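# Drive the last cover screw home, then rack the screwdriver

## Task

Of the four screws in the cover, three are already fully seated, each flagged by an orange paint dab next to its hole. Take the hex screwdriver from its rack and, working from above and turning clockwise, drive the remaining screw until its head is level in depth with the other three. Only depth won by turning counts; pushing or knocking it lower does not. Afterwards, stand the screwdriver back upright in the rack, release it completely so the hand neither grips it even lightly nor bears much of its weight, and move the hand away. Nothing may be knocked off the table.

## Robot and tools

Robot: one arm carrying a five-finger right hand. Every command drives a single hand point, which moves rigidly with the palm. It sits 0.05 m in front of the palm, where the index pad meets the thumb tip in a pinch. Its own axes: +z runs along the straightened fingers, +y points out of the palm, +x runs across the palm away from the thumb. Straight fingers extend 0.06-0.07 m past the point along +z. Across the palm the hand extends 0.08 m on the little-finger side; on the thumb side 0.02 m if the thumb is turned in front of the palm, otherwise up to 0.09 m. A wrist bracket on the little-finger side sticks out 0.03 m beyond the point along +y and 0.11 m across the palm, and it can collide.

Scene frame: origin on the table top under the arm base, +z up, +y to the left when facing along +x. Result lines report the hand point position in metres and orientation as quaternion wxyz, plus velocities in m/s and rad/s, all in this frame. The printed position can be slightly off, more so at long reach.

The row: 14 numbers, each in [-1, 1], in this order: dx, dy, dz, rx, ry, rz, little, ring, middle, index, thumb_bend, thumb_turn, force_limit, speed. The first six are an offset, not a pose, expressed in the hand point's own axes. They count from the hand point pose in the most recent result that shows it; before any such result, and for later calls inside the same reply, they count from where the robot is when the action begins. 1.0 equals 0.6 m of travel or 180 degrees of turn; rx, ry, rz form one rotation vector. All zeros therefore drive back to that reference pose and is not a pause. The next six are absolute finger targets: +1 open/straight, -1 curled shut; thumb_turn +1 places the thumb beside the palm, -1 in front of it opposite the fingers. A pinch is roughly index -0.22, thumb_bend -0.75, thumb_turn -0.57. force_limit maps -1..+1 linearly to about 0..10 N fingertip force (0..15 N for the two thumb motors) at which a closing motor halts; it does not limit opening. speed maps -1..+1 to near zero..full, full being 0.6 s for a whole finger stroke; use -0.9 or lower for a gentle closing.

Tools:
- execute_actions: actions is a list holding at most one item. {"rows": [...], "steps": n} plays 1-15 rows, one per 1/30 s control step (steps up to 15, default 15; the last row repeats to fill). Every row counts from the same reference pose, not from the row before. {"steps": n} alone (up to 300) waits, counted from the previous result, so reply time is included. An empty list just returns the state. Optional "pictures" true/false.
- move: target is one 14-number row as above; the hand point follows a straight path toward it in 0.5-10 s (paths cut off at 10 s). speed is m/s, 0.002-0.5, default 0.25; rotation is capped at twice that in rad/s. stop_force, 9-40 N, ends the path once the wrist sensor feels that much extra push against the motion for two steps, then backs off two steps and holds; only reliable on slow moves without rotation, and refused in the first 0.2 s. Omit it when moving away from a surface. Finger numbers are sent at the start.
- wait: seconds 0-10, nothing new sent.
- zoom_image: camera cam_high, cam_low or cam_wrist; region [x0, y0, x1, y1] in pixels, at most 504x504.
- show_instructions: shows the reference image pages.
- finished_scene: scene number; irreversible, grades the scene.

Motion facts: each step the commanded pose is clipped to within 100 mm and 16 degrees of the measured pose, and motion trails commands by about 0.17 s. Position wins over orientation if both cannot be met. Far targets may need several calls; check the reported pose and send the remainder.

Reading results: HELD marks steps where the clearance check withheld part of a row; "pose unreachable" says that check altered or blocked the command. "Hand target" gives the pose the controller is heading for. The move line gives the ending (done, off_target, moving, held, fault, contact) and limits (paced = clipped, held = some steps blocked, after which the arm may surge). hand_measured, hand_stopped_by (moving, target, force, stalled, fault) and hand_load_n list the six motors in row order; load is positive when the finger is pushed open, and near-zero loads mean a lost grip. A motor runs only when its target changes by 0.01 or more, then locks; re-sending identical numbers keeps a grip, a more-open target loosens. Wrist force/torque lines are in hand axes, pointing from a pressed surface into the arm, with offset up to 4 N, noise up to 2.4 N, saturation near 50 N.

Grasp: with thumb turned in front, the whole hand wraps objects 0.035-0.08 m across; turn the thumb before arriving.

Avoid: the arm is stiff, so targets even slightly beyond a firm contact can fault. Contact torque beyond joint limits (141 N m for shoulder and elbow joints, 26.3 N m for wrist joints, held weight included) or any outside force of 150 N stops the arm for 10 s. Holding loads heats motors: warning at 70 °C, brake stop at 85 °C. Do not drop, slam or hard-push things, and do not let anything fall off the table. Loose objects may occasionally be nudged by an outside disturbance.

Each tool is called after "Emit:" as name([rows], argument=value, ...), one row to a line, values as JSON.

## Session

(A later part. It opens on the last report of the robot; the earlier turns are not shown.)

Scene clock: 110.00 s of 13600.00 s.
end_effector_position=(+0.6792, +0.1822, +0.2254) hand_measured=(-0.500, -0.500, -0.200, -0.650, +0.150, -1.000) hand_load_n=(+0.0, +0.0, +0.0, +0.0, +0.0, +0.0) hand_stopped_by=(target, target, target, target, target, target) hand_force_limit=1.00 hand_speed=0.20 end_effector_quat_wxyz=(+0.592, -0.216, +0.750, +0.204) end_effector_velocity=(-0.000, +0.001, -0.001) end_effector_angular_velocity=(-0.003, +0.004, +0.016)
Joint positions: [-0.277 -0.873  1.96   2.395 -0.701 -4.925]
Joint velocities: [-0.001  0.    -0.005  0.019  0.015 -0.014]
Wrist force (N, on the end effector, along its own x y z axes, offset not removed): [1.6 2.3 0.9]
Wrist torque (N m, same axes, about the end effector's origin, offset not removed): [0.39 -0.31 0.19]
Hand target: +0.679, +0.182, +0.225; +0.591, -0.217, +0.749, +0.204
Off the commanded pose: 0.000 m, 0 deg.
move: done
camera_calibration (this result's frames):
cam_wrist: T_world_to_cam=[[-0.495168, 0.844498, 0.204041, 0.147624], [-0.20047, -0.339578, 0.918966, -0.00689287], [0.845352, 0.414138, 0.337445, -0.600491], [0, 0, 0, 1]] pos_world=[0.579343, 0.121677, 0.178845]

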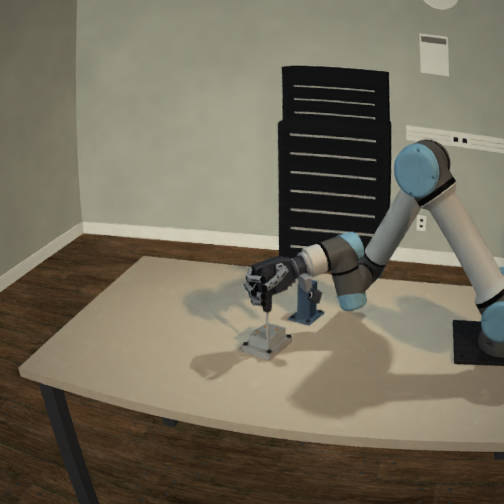

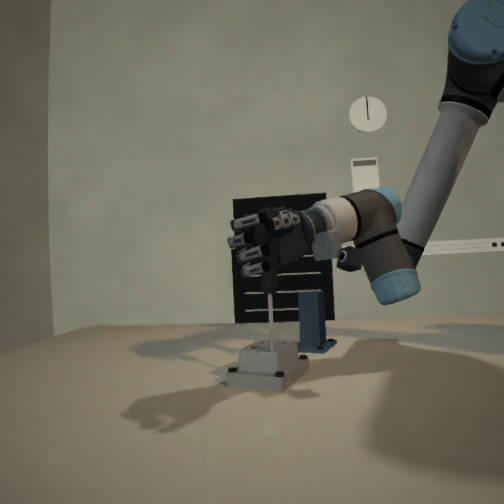

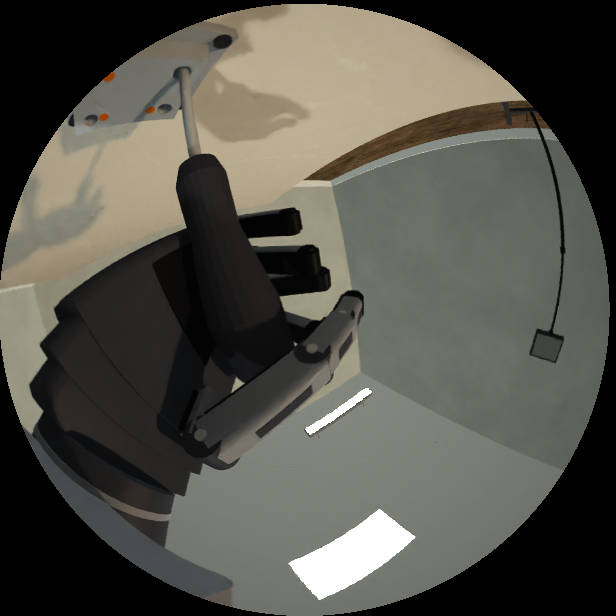

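Emit:
move(target=[0,0,0,0,0,0,-1,-1,-0.9,-1,-0.6,-1,1,0.2])

Emit:
move(target=[-0.0072,-0.046,0.016,0.162,-0.0127,0.0377,-1,-1,-0.9,-1,-0.6,-1,1,0.2])

Emit:
move(target=[-0.0072,-0.044,0.017,0.162,-0.0127,0.0377,-1,-1,-0.9,-1,-0.6,-1,1,0.2])

Emit:
move(target=[0,0,0,0,0,0,-0.5,-0.5,-0.2,-0.65,0.15,-1,1,0.2])

Emit:
move(target=[0.0108,0.0285,-0.0375,-0.162,0.0127,-0.0377,-0.5,-0.5,-0.2,-0.65,0.15,-1,1,0.2], speed=0.3)

Emit:
move(target=[0.0108,0.0315,-0.0353,-0.162,0.0127,-0.0377,-0.5,-0.5,-0.2,-0.65,0.15,-1,1,0.2], speed=0.3)

Emit:
move(target=[0,0,0,0,0,0,-1,-1,-0.9,-1,-0.6,-1,1,0.2])

Emit:
move(target=[-0.0072,-0.046,0.016,0.162,-0.0127,0.0377,-1,-1,-0.9,-1,-0.6,-1,1,0.2])

Emit:
move(target=[-0.0072,-0.044,0.017,0.162,-0.0127,0.0377,-1,-1,-0.9,-1,-0.6,-1,1,0.2])

Emit:
move(target=[0,0,0,0,0,0,-0.5,-0.5,-0.2,-0.65,0.15,-1,1,0.2])

Emit:
move(target=[0.0108,0.0285,-0.0375,-0.162,0.0127,-0.0377,-0.5,-0.5,-0.2,-0.65,0.15,-1,1,0.2], speed=0.3)

Emit:
move(target=[0.0108,0.0315,-0.0353,-0.162,0.0127,-0.0377,-0.5,-0.5,-0.2,-0.65,0.15,-1,1,0.2], speed=0.3)

Emit:
zoom_image(camera="cam_low", region=[200,200,340,380])

Scene clock: 114.43 s of 13600.00 s.
end_effector_position=(+0.6792, +0.1821, +0.2255) hand_measured=(-0.992, -0.888, -0.514, -0.902, -0.060, -1.000) hand_load_n=(+11.5, +8.5, +11.5, +7.0, +15.0, +1.0) hand_stopped_by=(force, force, force, force, force, target) hand_force_limit=1.00 hand_speed=0.20 end_effector_quat_wxyz=(+0.592, -0.216, +0.749, +0.204) end_effector_velocity=(-0.000, +0.000, -0.000) end_effector_angular_velocity=(+0.001, +0.001, -0.000)
Joint positions: [-0.277 -0.873  1.96   2.396 -0.7   -4.925]
Joint velocities: [ 0.     0.     0.    -0.    -0.     0.001]
Wrist force (N, on the end effector, along its own x y z axes, offset not removed): [-1.4 2.0 3.8]
Wrist torque (N m, same axes, about the end effector's origin, offset not removed): [0.35 -0.44 -0.20]
Hand target: +0.679, +0.182, +0.225; +0.592, -0.216, +0.750, +0.204
Off the commanded pose: 0.000 m, 0 deg.
After step 90, 0.73 s passed at rest.
move: done
camera_calibration (this result's frames):
cam_wrist: T_world_to_cam=[[-0.495164, 0.844544, 0.203858, 0.147763], [-0.200679, -0.33948, 0.918956, -0.00688104], [0.845305, 0.414124, 0.337581, -0.600522], [0, 0, 0, 1]] pos_world=[0.57941, 0.121563, 0.178926]

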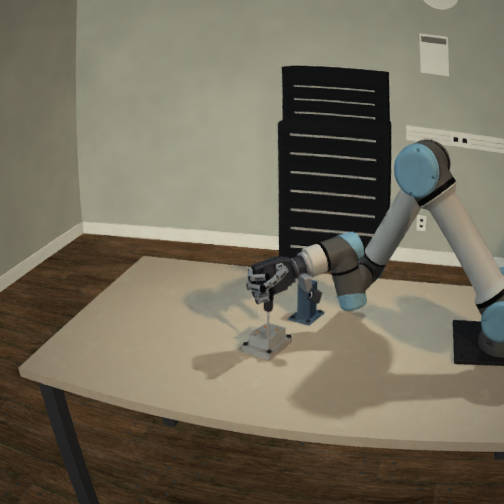

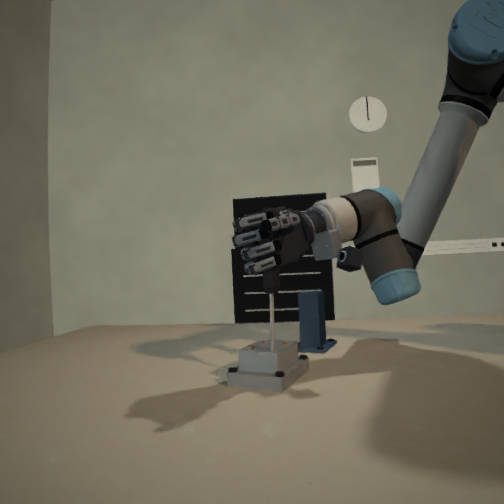

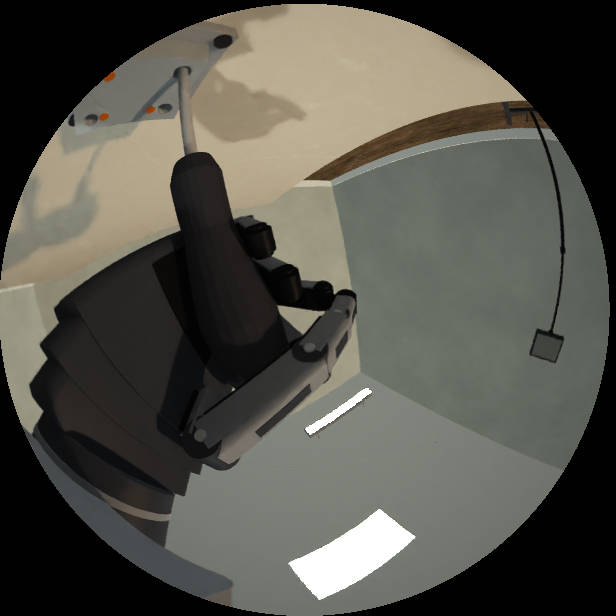

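Scene clock: 116.07 s of 13600.00 s.
end_effector_position=(+0.7031, +0.1651, +0.2264) hand_measured=(-0.992, -0.888, -0.514, -0.902, -0.058, -1.000) hand_load_n=(+10.5, +8.0, +11.5, +7.5, +15.0, +0.5) hand_stopped_by=(force, force, force, force, force, target) hand_force_limit=1.00 hand_speed=0.20 end_effector_quat_wxyz=(+0.629, -0.012, +0.776, +0.048) end_effector_velocity=(+0.001, -0.001, +0.001) end_effector_angular_velocity=(-0.000, -0.002, -0.017)
Joint positions: [-0.1   -0.894  2.049  2.196 -1.373 -4.693]
Joint velocities: [ 0.008  0.001 -0.003 -0.001 -0.025  0.005]
Wrist force (N, on the end effector, along its own x y z axes, offset not removed): [-1.4 -1.1 5.5]
Wrist torque (N m, same axes, about the end effector's origin, offset not removed): [0.11 -0.70 -0.62]
Hand target: +0.703, +0.165, +0.226; +0.629, -0.012, +0.776, +0.047
Off the commanded pose: 0.000 m, 0 deg.
move: done
camera_calibration (this result's frames):
cam_wrist: T_world_to_cam=[[-0.0107806, 0.976892, 0.213459, -0.190816], [-0.353766, -0.203392, 0.912952, 0.0778467], [0.935272, -0.0656724, 0.347784, -0.600311], [0, 0, 0, 1]] pos_world=[0.586937, 0.162817, 0.17844]

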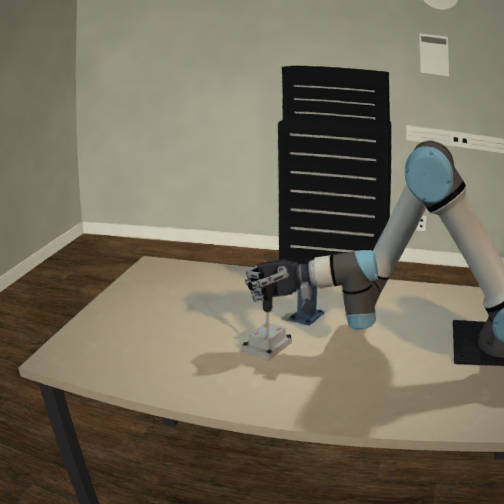

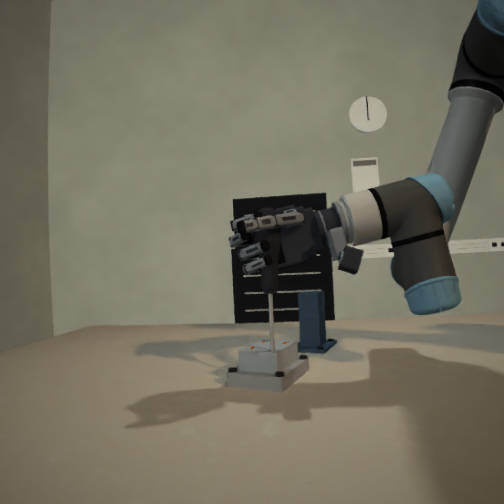

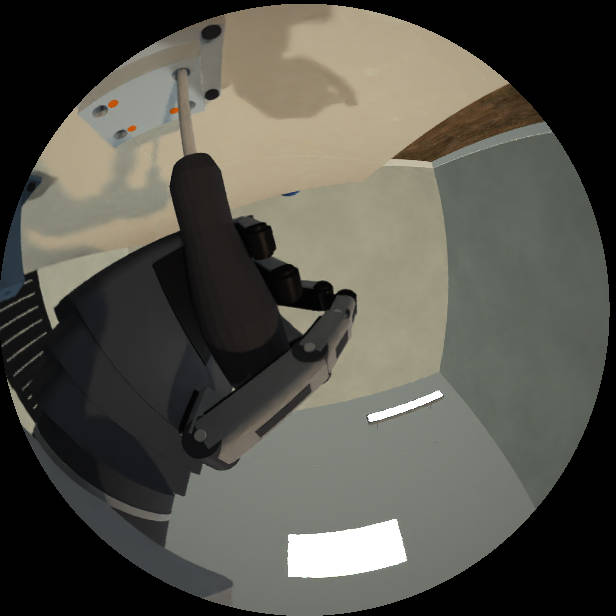

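Scene clock: 117.70 s of 13600.00 s.
end_effector_position=(+0.7158, +0.1397, +0.2271) hand_measured=(-0.992, -0.888, -0.514, -0.902, -0.058, -1.000) hand_load_n=(+8.5, +8.0, +11.0, +8.5, +15.5, +0.0) hand_stopped_by=(force, force, force, force, force, target) hand_force_limit=1.00 hand_speed=0.20 end_effector_quat_wxyz=(+0.623, +0.192, +0.750, -0.111) end_effector_velocity=(+0.001, -0.001, -0.000) end_effector_angular_velocity=(+0.001, +0.002, -0.016)
Joint positions: [ 0.133 -0.853  1.948  2.279 -2.108 -4.516]
Joint velocities: [ 0.007  0.002 -0.007  0.01  -0.022  0.007]
Wrist force (N, on the end effector, along its own x y z axes, offset not removed): [-3.2 -4.3 5.1]
Wrist torque (N m, same axes, about the end effector's origin, offset not removed): [0.08 -0.60 -1.37]
Hand target: +0.716, +0.140, +0.227; +0.623, +0.193, +0.750, -0.112
Off the commanded pose: 0.000 m, 0 deg.
move: done
camera_calibration (this result's frames):
cam_wrist: T_world_to_cam=[[0.474873, 0.850199, 0.227284, -0.499085], [-0.418623, -0.00894798, 0.908116, 0.0968955], [0.774113, -0.526386, 0.351663, -0.435269], [0, 0, 0, 1]] pos_world=[0.614512, 0.196069, 0.17851]

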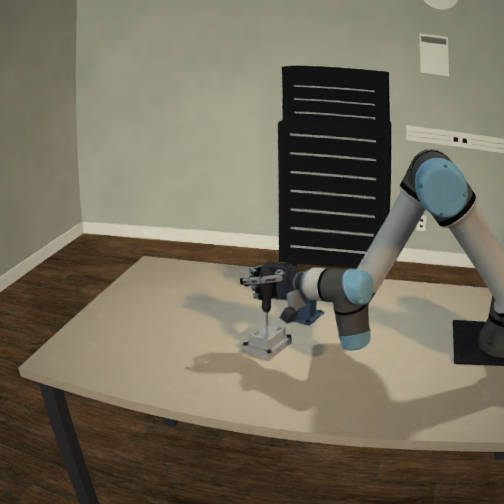

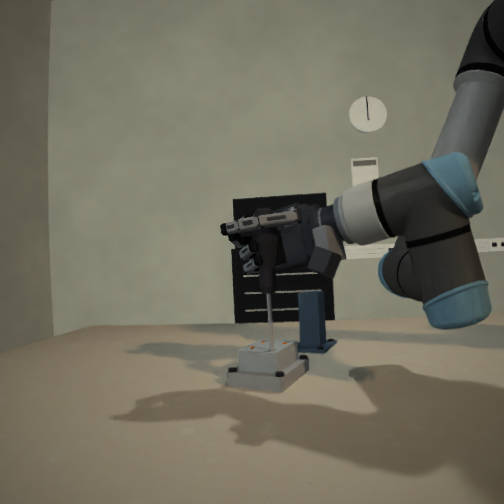

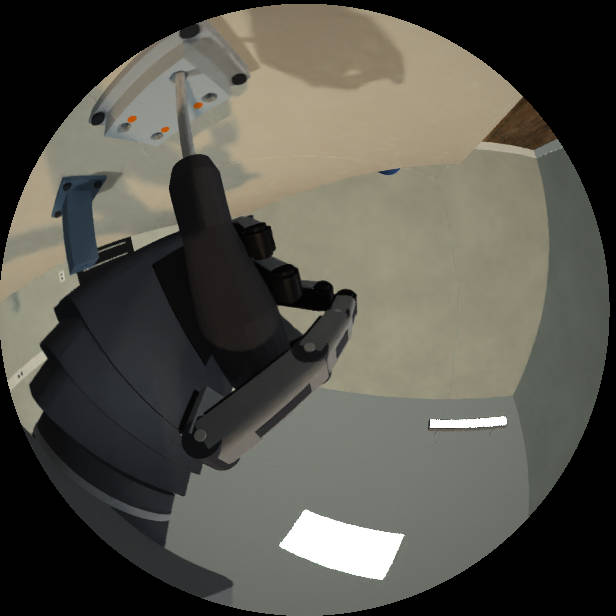

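Scene clock: 118.23 s of 13600.00 s.
end_effector_position=(+0.7158, +0.1399, +0.2271) hand_measured=(-0.500, -0.500, -0.200, -0.650, +0.150, -1.000) hand_load_n=(+0.0, +0.0, +0.0, +0.0, +0.0, +0.0) hand_stopped_by=(target, target, target, target, target, target) hand_force_limit=1.00 hand_speed=0.20 end_effector_quat_wxyz=(+0.623, +0.192, +0.750, -0.111) end_effector_velocity=(-0.000, +0.001, +0.000) end_effector_angular_velocity=(-0.001, -0.000, +0.002)
Joint positions: [ 0.133 -0.853  1.948  2.279 -2.108 -4.516]
Joint velocities: [ 0.001  0.    -0.    -0.001  0.    -0.002]
Wrist force (N, on the end effector, along its own x y z axes, offset not removed): [-0.1 2.8 0.9]
Wrist torque (N m, same axes, about the end effector's origin, offset not removed): [0.42 -0.03 -0.03]
Hand target: +0.716, +0.140, +0.227; +0.623, +0.192, +0.750, -0.111
Off the commanded pose: 0.000 m, 0 deg.
move: done
camera_calibration (this result's frames):
cam_wrist: T_world_to_cam=[[0.474679, 0.85025, 0.227497, -0.499171], [-0.418789, -0.00915684, 0.908037, 0.0970363], [0.774142, -0.526299, 0.351729, -0.435277], [0, 0, 0, 1]] pos_world=[0.61455, 0.196223, 0.178547]

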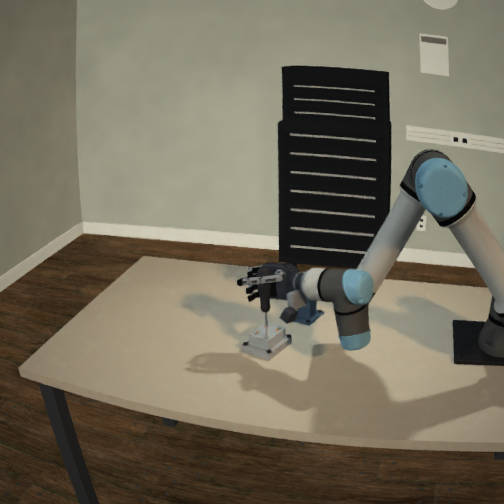

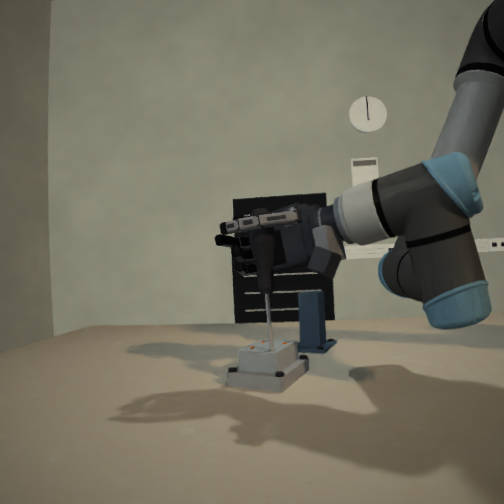

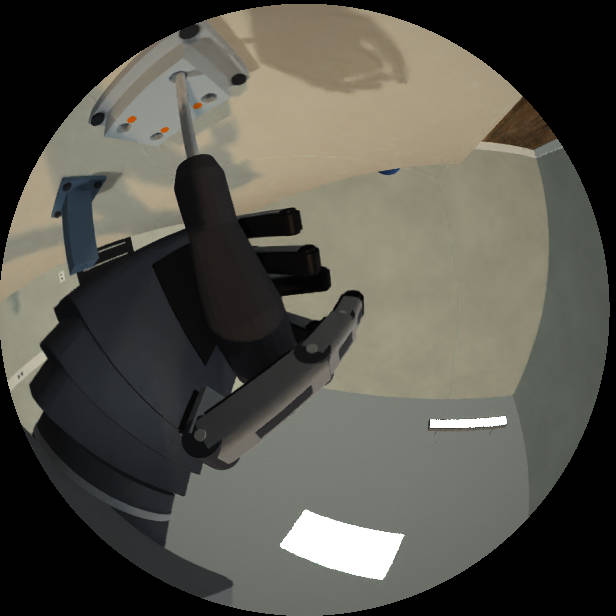

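Scene clock: 119.73 s of 13600.00 s.
end_effector_position=(+0.7022, +0.1652, +0.2264) hand_measured=(-0.500, -0.500, -0.200, -0.650, +0.150, -1.000) hand_load_n=(+0.0, +0.0, +0.0, +0.0, +0.0, +0.0) hand_stopped_by=(target, target, target, target, target, target) hand_force_limit=1.00 hand_speed=0.20 end_effector_quat_wxyz=(+0.629, -0.013, +0.776, +0.048) end_effector_velocity=(+0.001, +0.001, -0.000) end_effector_angular_velocity=(+0.000, +0.001, +0.016)
Joint positions: [-0.1   -0.894  2.051  2.194 -1.372 -4.693]
Joint velocities: [-0.007  0.001 -0.003  0.004  0.022 -0.005]
Wrist force (N, on the end effector, along its own x y z axes, offset not removed): [-0.1 1.7 1.0]
Wrist torque (N m, same axes, about the end effector's origin, offset not removed): [0.27 -0.03 0.07]
Hand target: +0.702, +0.165, +0.226; +0.629, -0.013, +0.776, +0.049
Off the commanded pose: 0.000 m, 0 deg.
move: done
camera_calibration (this result's frames):
cam_wrist: T_world_to_cam=[[-0.0112282, 0.976877, 0.213506, -0.190684], [-0.354101, -0.203568, 0.912783, 0.0778074], [0.93514, -0.0653536, 0.348198, -0.599499], [0, 0, 0, 1]] pos_world=[0.586026, 0.162934, 0.178436]

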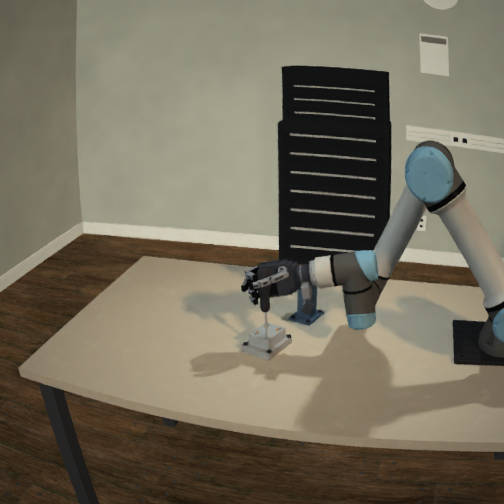

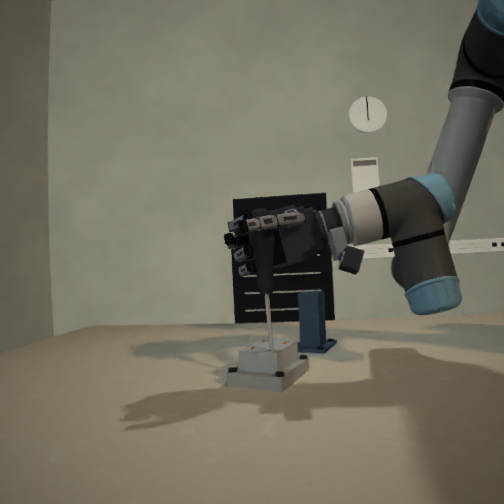

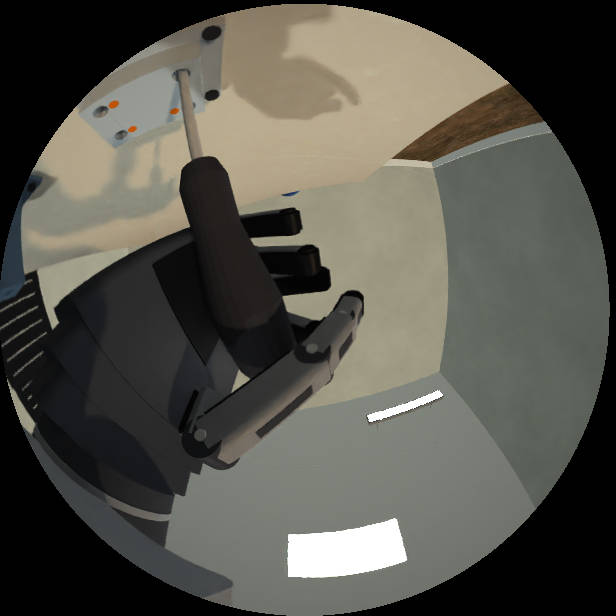

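Scene clock: 121.23 s of 13600.00 s.
end_effector_position=(+0.6788, +0.1824, +0.2253) hand_measured=(-0.500, -0.500, -0.200, -0.650, +0.150, -1.000) hand_load_n=(+0.0, +0.0, +0.0, +0.0, +0.0, +0.0) hand_stopped_by=(target, target, target, target, target, target) hand_force_limit=1.00 hand_speed=0.20 end_effector_quat_wxyz=(+0.592, -0.216, +0.749, +0.204) end_effector_velocity=(-0.000, +0.001, -0.000) end_effector_angular_velocity=(-0.004, +0.002, +0.014)
Joint positions: [-0.277 -0.873  1.96   2.393 -0.7   -4.924]
Joint velocities: [-0.002 -0.001 -0.005  0.017  0.013 -0.014]
Wrist force (N, on the end effector, along its own x y z axes, offset not removed): [0.8 1.6 0.7]
Wrist torque (N m, same axes, about the end effector's origin, offset not removed): [0.34 -0.20 0.07]
Hand target: +0.679, +0.182, +0.225; +0.592, -0.217, +0.749, +0.204
Off the commanded pose: 0.000 m, 0 deg.
move: done
camera_calibration (this result's frames):
cam_wrist: T_world_to_cam=[[-0.495747, 0.84417, 0.20399, 0.147785], [-0.201095, -0.340081, 0.918644, -0.0063074], [0.844864, 0.414394, 0.338352, -0.600144], [0, 0, 0, 1]] pos_world=[0.579036, 0.121796, 0.178708]

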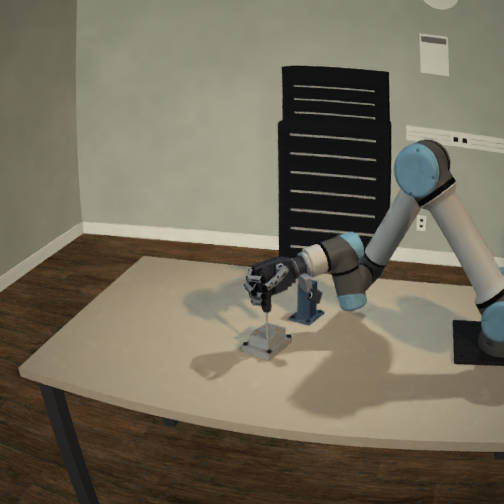

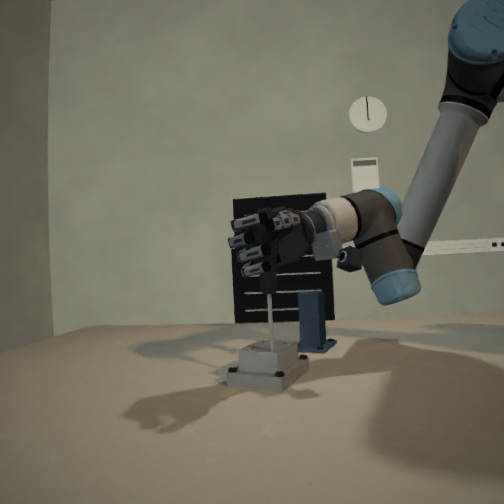

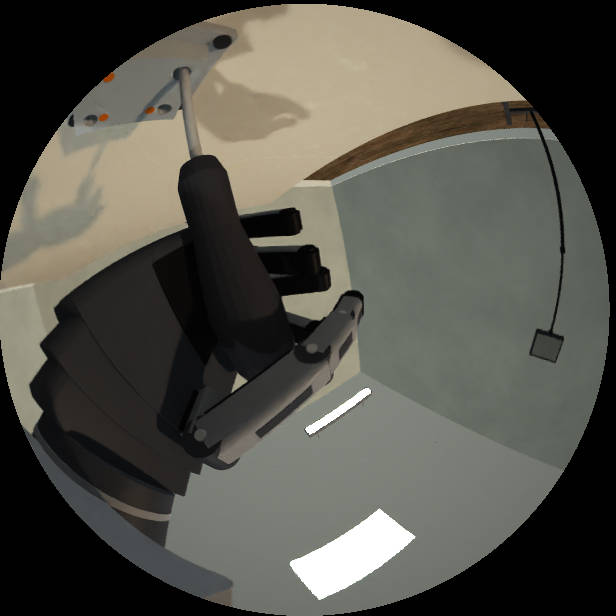

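Scene clock: 121.77 s of 13600.00 s.
end_effector_position=(+0.6788, +0.1823, +0.2254) hand_measured=(-0.992, -0.888, -0.514, -0.902, -0.060, -1.000) hand_load_n=(+11.5, +8.5, +11.5, +7.5, +15.0, +1.0) hand_stopped_by=(force, force, force, force, force, target) hand_force_limit=1.00 hand_speed=0.20 end_effector_quat_wxyz=(+0.592, -0.216, +0.749, +0.204) end_effector_velocity=(+0.000, -0.001, -0.000) end_effector_angular_velocity=(-0.000, +0.000, -0.002)
Joint positions: [-0.277 -0.873  1.96   2.393 -0.7   -4.924]
Joint velocities: [-0.001 -0.     0.    -0.    -0.002  0.001]
Wrist force (N, on the end effector, along its own x y z axes, offset not removed): [0.5 1.3 2.6]
Wrist torque (N m, same axes, about the end effector's origin, offset not removed): [0.35 -0.56 -0.20]
Hand target: +0.679, +0.182, +0.225; +0.592, -0.216, +0.749, +0.204
Off the commanded pose: 0.000 m, 0 deg.
move: done
camera_calibration (this result's frames):
cam_wrist: T_world_to_cam=[[-0.495745, 0.844204, 0.203857, 0.147869], [-0.20125, -0.340011, 0.918635, -0.00626445], [0.844829, 0.414382, 0.338455, -0.600179], [0, 0, 0, 1]] pos_world=[0.579093, 0.121742, 0.178744]

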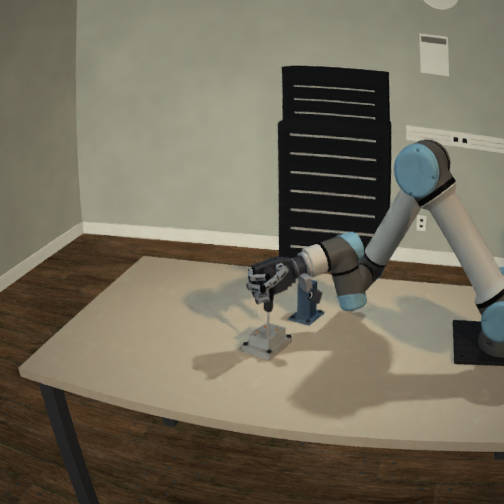

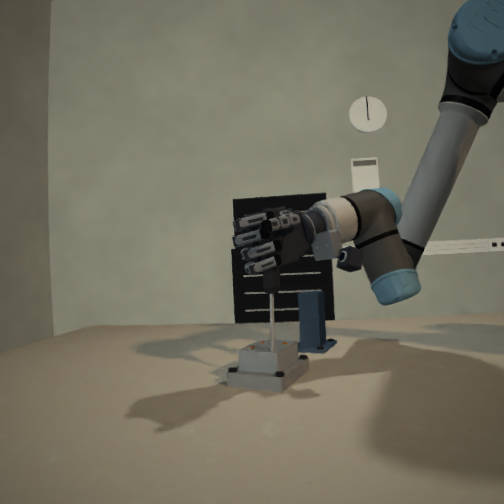

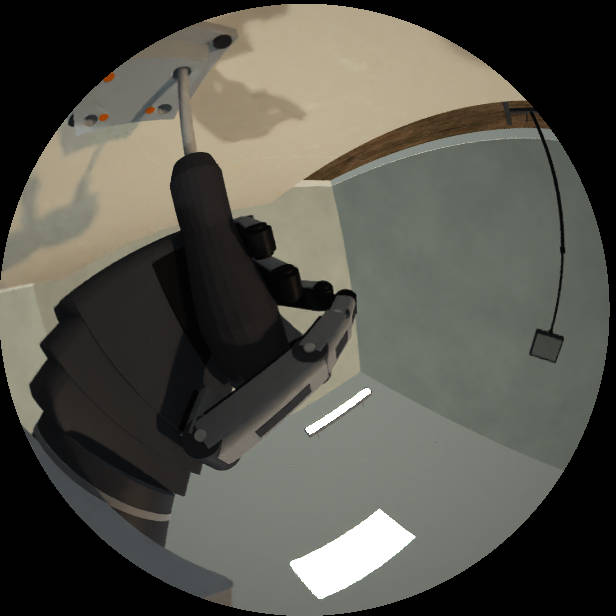

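Scene clock: 123.40 s of 13600.00 s.
end_effector_position=(+0.7027, +0.1653, +0.2263) hand_measured=(-0.992, -0.888, -0.514, -0.902, -0.058, -1.000) hand_load_n=(+10.5, +8.0, +11.5, +7.5, +15.0, +0.5) hand_stopped_by=(force, force, force, force, force, target) hand_force_limit=1.00 hand_speed=0.20 end_effector_quat_wxyz=(+0.629, -0.013, +0.776, +0.048) end_effector_velocity=(+0.001, -0.000, +0.000) end_effector_angular_velocity=(-0.000, -0.001, -0.015)
Joint positions: [-0.099 -0.893  2.049  2.194 -1.372 -4.692]
Joint velocities: [ 0.008  0.001 -0.003 -0.    -0.023  0.005]
Wrist force (N, on the end effector, along its own x y z axes, offset not removed): [-2.0 -0.4 3.6]
Wrist torque (N m, same axes, about the end effector's origin, offset not removed): [0.19 -0.55 -0.70]
Hand target: +0.703, +0.165, +0.226; +0.629, -0.012, +0.776, +0.048
Off the commanded pose: 0.000 m, 0 deg.
move: done
camera_calibration (this result's frames):
cam_wrist: T_world_to_cam=[[-0.0114337, 0.976786, 0.213911, -0.190646], [-0.354391, -0.203997, 0.912575, 0.0784412], [0.935028, -0.0653739, 0.348496, -0.599961], [0, 0, 0, 1]] pos_world=[0.586599, 0.163001, 0.178282]

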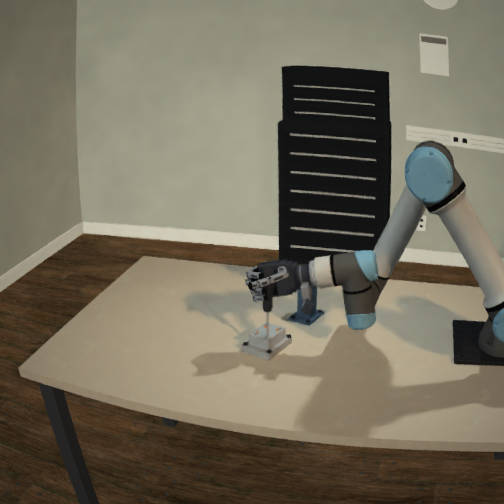

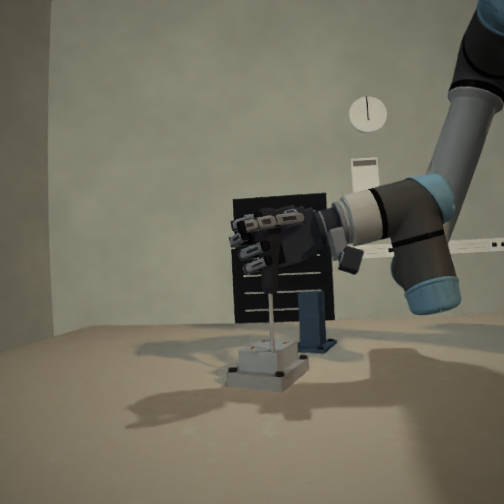

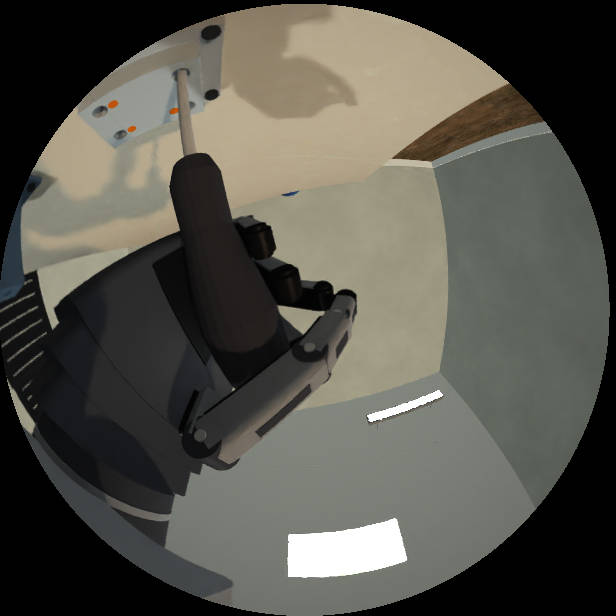

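Scene clock: 125.03 s of 13600.00 s.
end_effector_position=(+0.7154, +0.1399, +0.2270) hand_measured=(-0.992, -0.888, -0.514, -0.902, -0.058, -1.000) hand_load_n=(+8.5, +8.5, +11.0, +8.5, +16.0, +0.0) hand_stopped_by=(force, force, force, force, force, target) hand_force_limit=1.00 hand_speed=0.20 end_effector_quat_wxyz=(+0.624, +0.192, +0.750, -0.111) end_effector_velocity=(+0.001, -0.001, +0.001) end_effector_angular_velocity=(+0.001, -0.001, -0.017)
Joint positions: [ 0.133 -0.853  1.949  2.277 -2.107 -4.516]
Joint velocities: [ 0.007  0.002 -0.008  0.008 -0.023  0.007]
Wrist force (N, on the end effector, along its own x y z axes, offset not removed): [-3.7 -4.5 3.3]
Wrist torque (N m, same axes, about the end effector's origin, offset not removed): [0.16 -0.58 -1.41]
Hand target: +0.716, +0.140, +0.227; +0.623, +0.193, +0.750, -0.111
Off the commanded pose: 0.000 m, 0 deg.
move: done
camera_calibration (this result's frames):
cam_wrist: T_world_to_cam=[[0.47427, 0.850326, 0.228064, -0.498852], [-0.419345, -0.00958248, 0.907777, 0.0974846], [0.774091, -0.526169, 0.352035, -0.434945], [0, 0, 0, 1]] pos_world=[0.614158, 0.196266, 0.178392]

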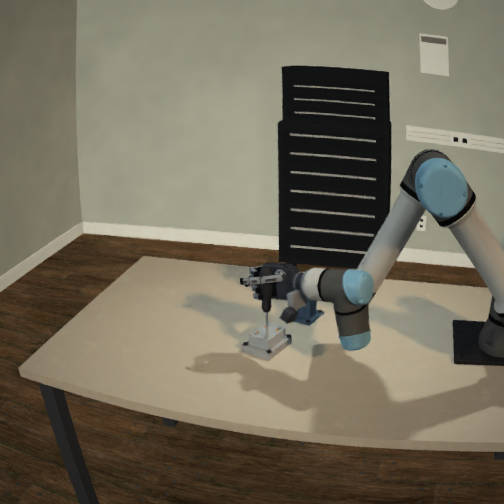

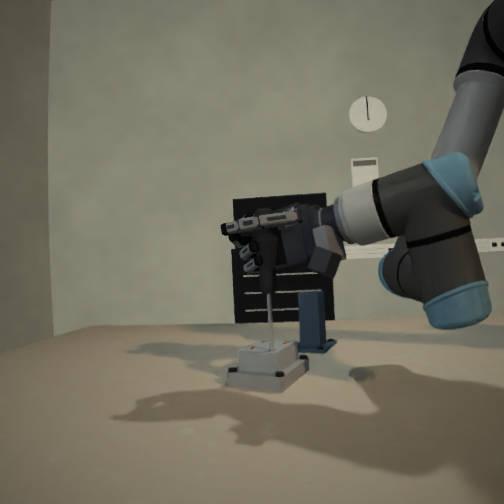

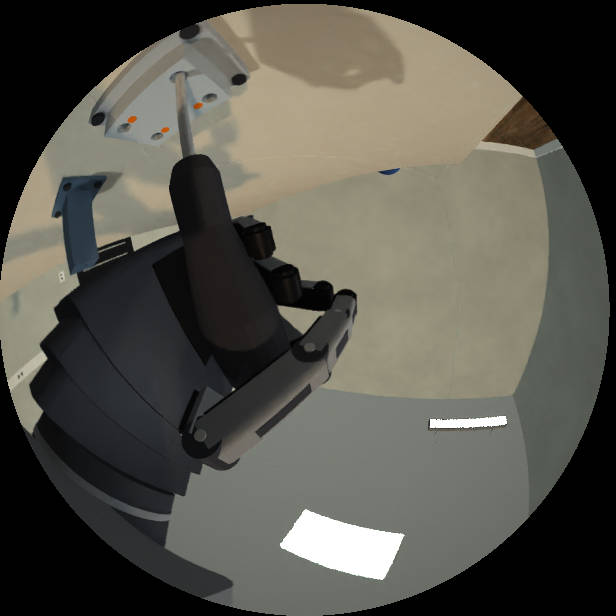

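Scene clock: 125.57 s of 13600.00 s.
end_effector_position=(+0.7155, +0.1401, +0.2270) hand_measured=(-0.500, -0.500, -0.200, -0.650, +0.150, -1.000) hand_load_n=(+0.0, +0.0, +0.0, +0.0, +0.0, +0.0) hand_stopped_by=(target, target, target, target, target, target) hand_force_limit=1.00 hand_speed=0.20 end_effector_quat_wxyz=(+0.624, +0.192, +0.750, -0.111) end_effector_velocity=(-0.000, -0.001, -0.000) end_effector_angular_velocity=(-0.002, +0.002, -0.001)
Joint positions: [ 0.133 -0.853  1.949  2.277 -2.107 -4.516]
Joint velocities: [-0.001 -0.     0.001  0.    -0.    -0.002]
Wrist force (N, on the end effector, along its own x y z axes, offset not removed): [-0.9 2.1 0.1]
Wrist torque (N m, same axes, about the end effector's origin, offset not removed): [0.45 0.07 0.02]
Hand target: +0.715, +0.140, +0.227; +0.624, +0.192, +0.750, -0.111
Off the commanded pose: 0.000 m, 0 deg.
move: done
camera_calibration (this result's frames):
cam_wrist: T_world_to_cam=[[0.474077, 0.850378, 0.228273, -0.498937], [-0.419506, -0.00979081, 0.9077, 0.0976248], [0.774123, -0.526081, 0.352097, -0.434952], [0, 0, 0, 1]] pos_world=[0.614195, 0.196421, 0.178425]

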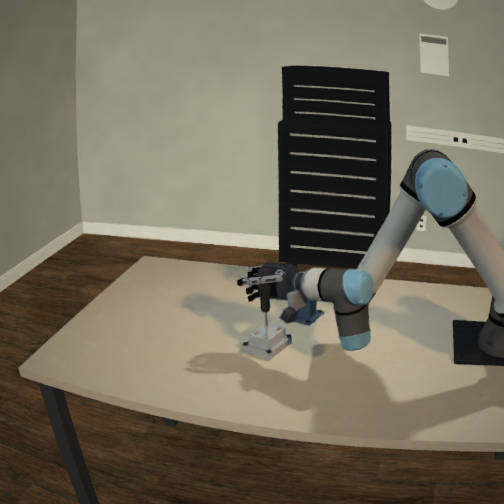

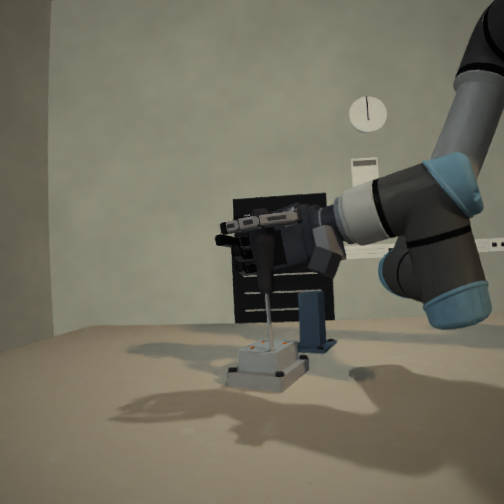

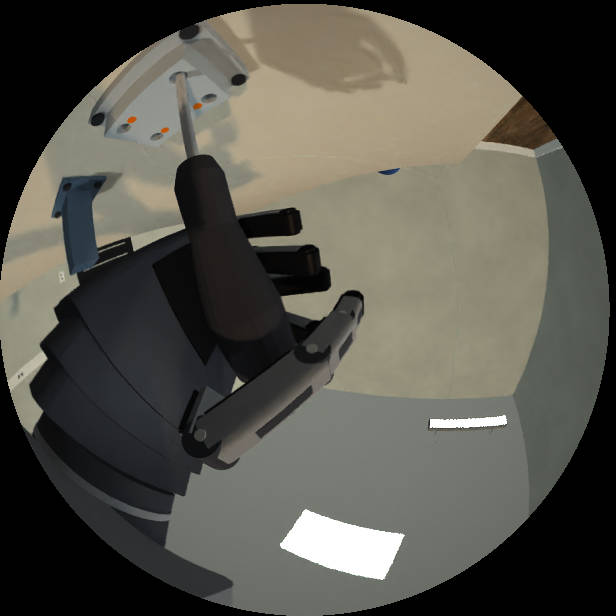

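Scene clock: 127.07 s of 13600.00 s.
end_effector_position=(+0.7018, +0.1655, +0.2263) hand_measured=(-0.500, -0.500, -0.200, -0.650, +0.150, -1.000) hand_load_n=(+0.0, +0.0, +0.0, +0.0, +0.0, +0.0) hand_stopped_by=(target, target, target, target, target, target) hand_force_limit=1.00 hand_speed=0.20 end_effector_quat_wxyz=(+0.629, -0.013, +0.776, +0.048) end_effector_velocity=(+0.000, +0.000, +0.000) end_effector_angular_velocity=(-0.000, -0.000, +0.015)
Joint positions: [-0.1   -0.894  2.052  2.192 -1.372 -4.692]
Joint velocities: [-0.007  0.    -0.003  0.003  0.021 -0.005]
Wrist force (N, on the end effector, along its own x y z axes, offset not removed): [-0.4 1.3 1.0]
Wrist torque (N m, same axes, about the end effector's origin, offset not removed): [0.23 0.02 0.06]
Hand target: +0.702, +0.166, +0.226; +0.629, -0.013, +0.776, +0.049
Off the commanded pose: 0.000 m, 0 deg.
move: done
camera_calibration (this result's frames):
cam_wrist: T_world_to_cam=[[-0.0118815, 0.976771, 0.213955, -0.190513], [-0.354725, -0.204171, 0.912406, 0.0784024], [0.934895, -0.0650546, 0.348911, -0.599147], [0, 0, 0, 1]] pos_world=[0.585688, 0.163118, 0.178276]

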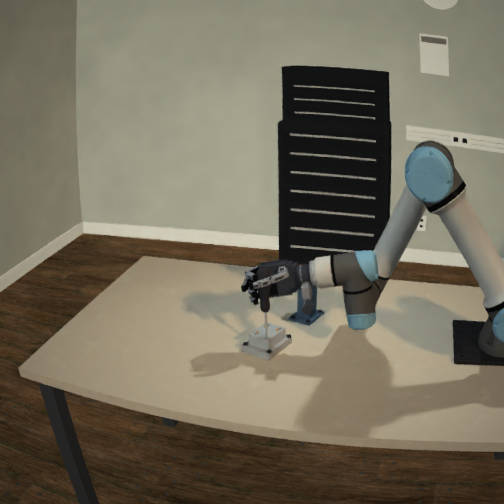

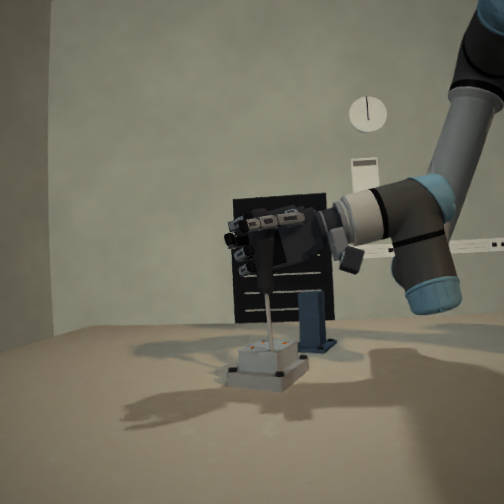

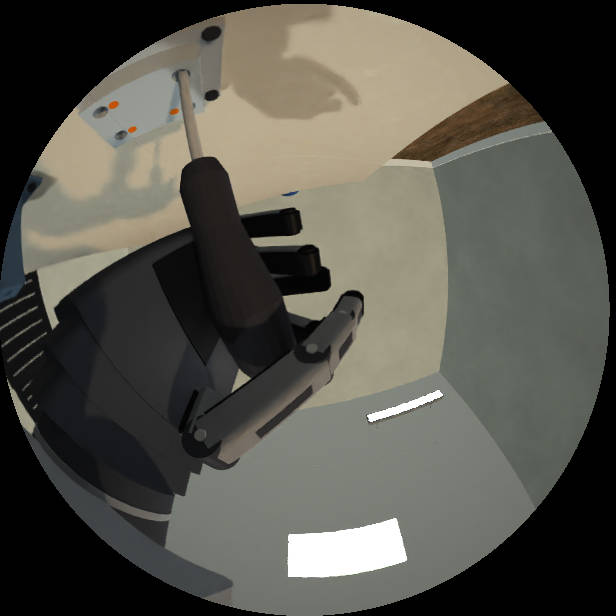

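Scene clock: 128.57 s of 13600.00 s.
end_effector_position=(+0.6784, +0.1826, +0.2253) hand_measured=(-0.500, -0.500, -0.200, -0.650, +0.150, -1.000) hand_load_n=(+0.0, +0.0, +0.0, +0.0, +0.0, +0.0) hand_stopped_by=(target, target, target, target, target, target) hand_force_limit=1.00 hand_speed=0.20 end_effector_quat_wxyz=(+0.592, -0.216, +0.749, +0.204) end_effector_velocity=(+0.000, +0.001, -0.001) end_effector_angular_velocity=(-0.003, +0.003, +0.014)
Joint positions: [-0.277 -0.872  1.961  2.391 -0.699 -4.923]
Joint velocities: [-0.002  0.    -0.005  0.018  0.014 -0.014]
Wrist force (N, on the end effector, along its own x y z axes, offset not removed): [-0.3 3.2 1.2]
Wrist torque (N m, same axes, about the end effector's origin, offset not removed): [0.54 0.02 0.09]
Hand target: +0.678, +0.183, +0.225; +0.592, -0.217, +0.749, +0.205
Off the commanded pose: 0.000 m, 0 deg.
move: done
camera_calibration (this result's frames):
cam_wrist: T_world_to_cam=[[-0.496326, 0.843829, 0.203993, 0.147889], [-0.201655, -0.340612, 0.918324, -0.00569371], [0.84439, 0.414652, 0.339217, -0.599799], [0, 0, 0, 1]] pos_world=[0.578718, 0.121976, 0.178522]

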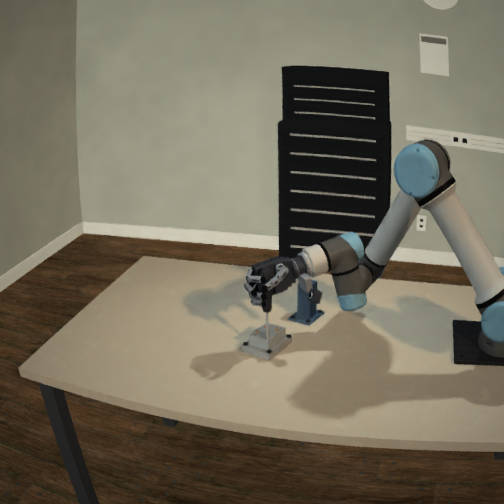

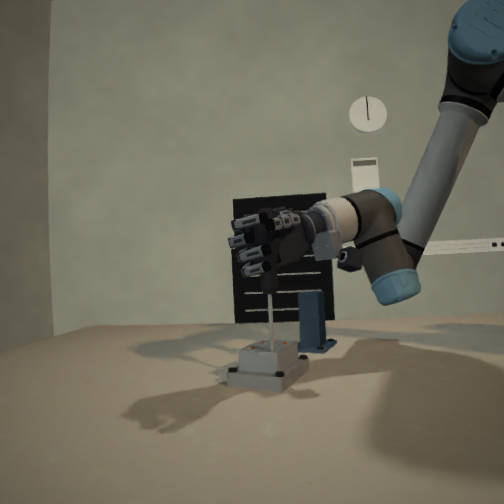

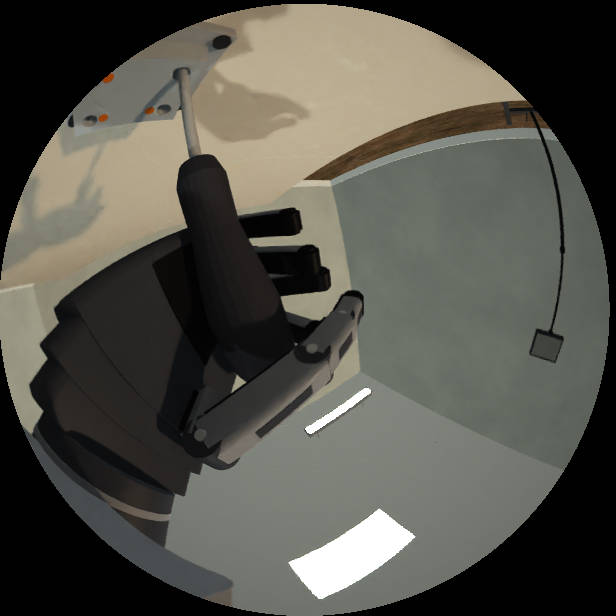

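Region (200, 200, 340, 380) of cam_low's 504x504 image, scaled by 2.800, with more detail than that image has.

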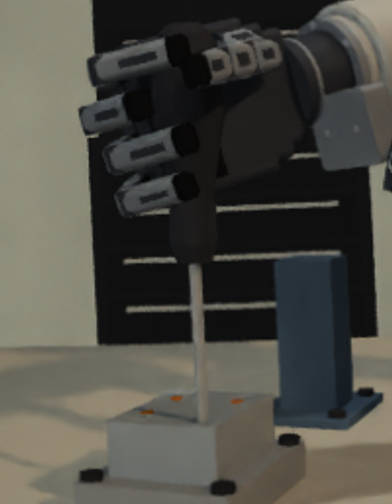

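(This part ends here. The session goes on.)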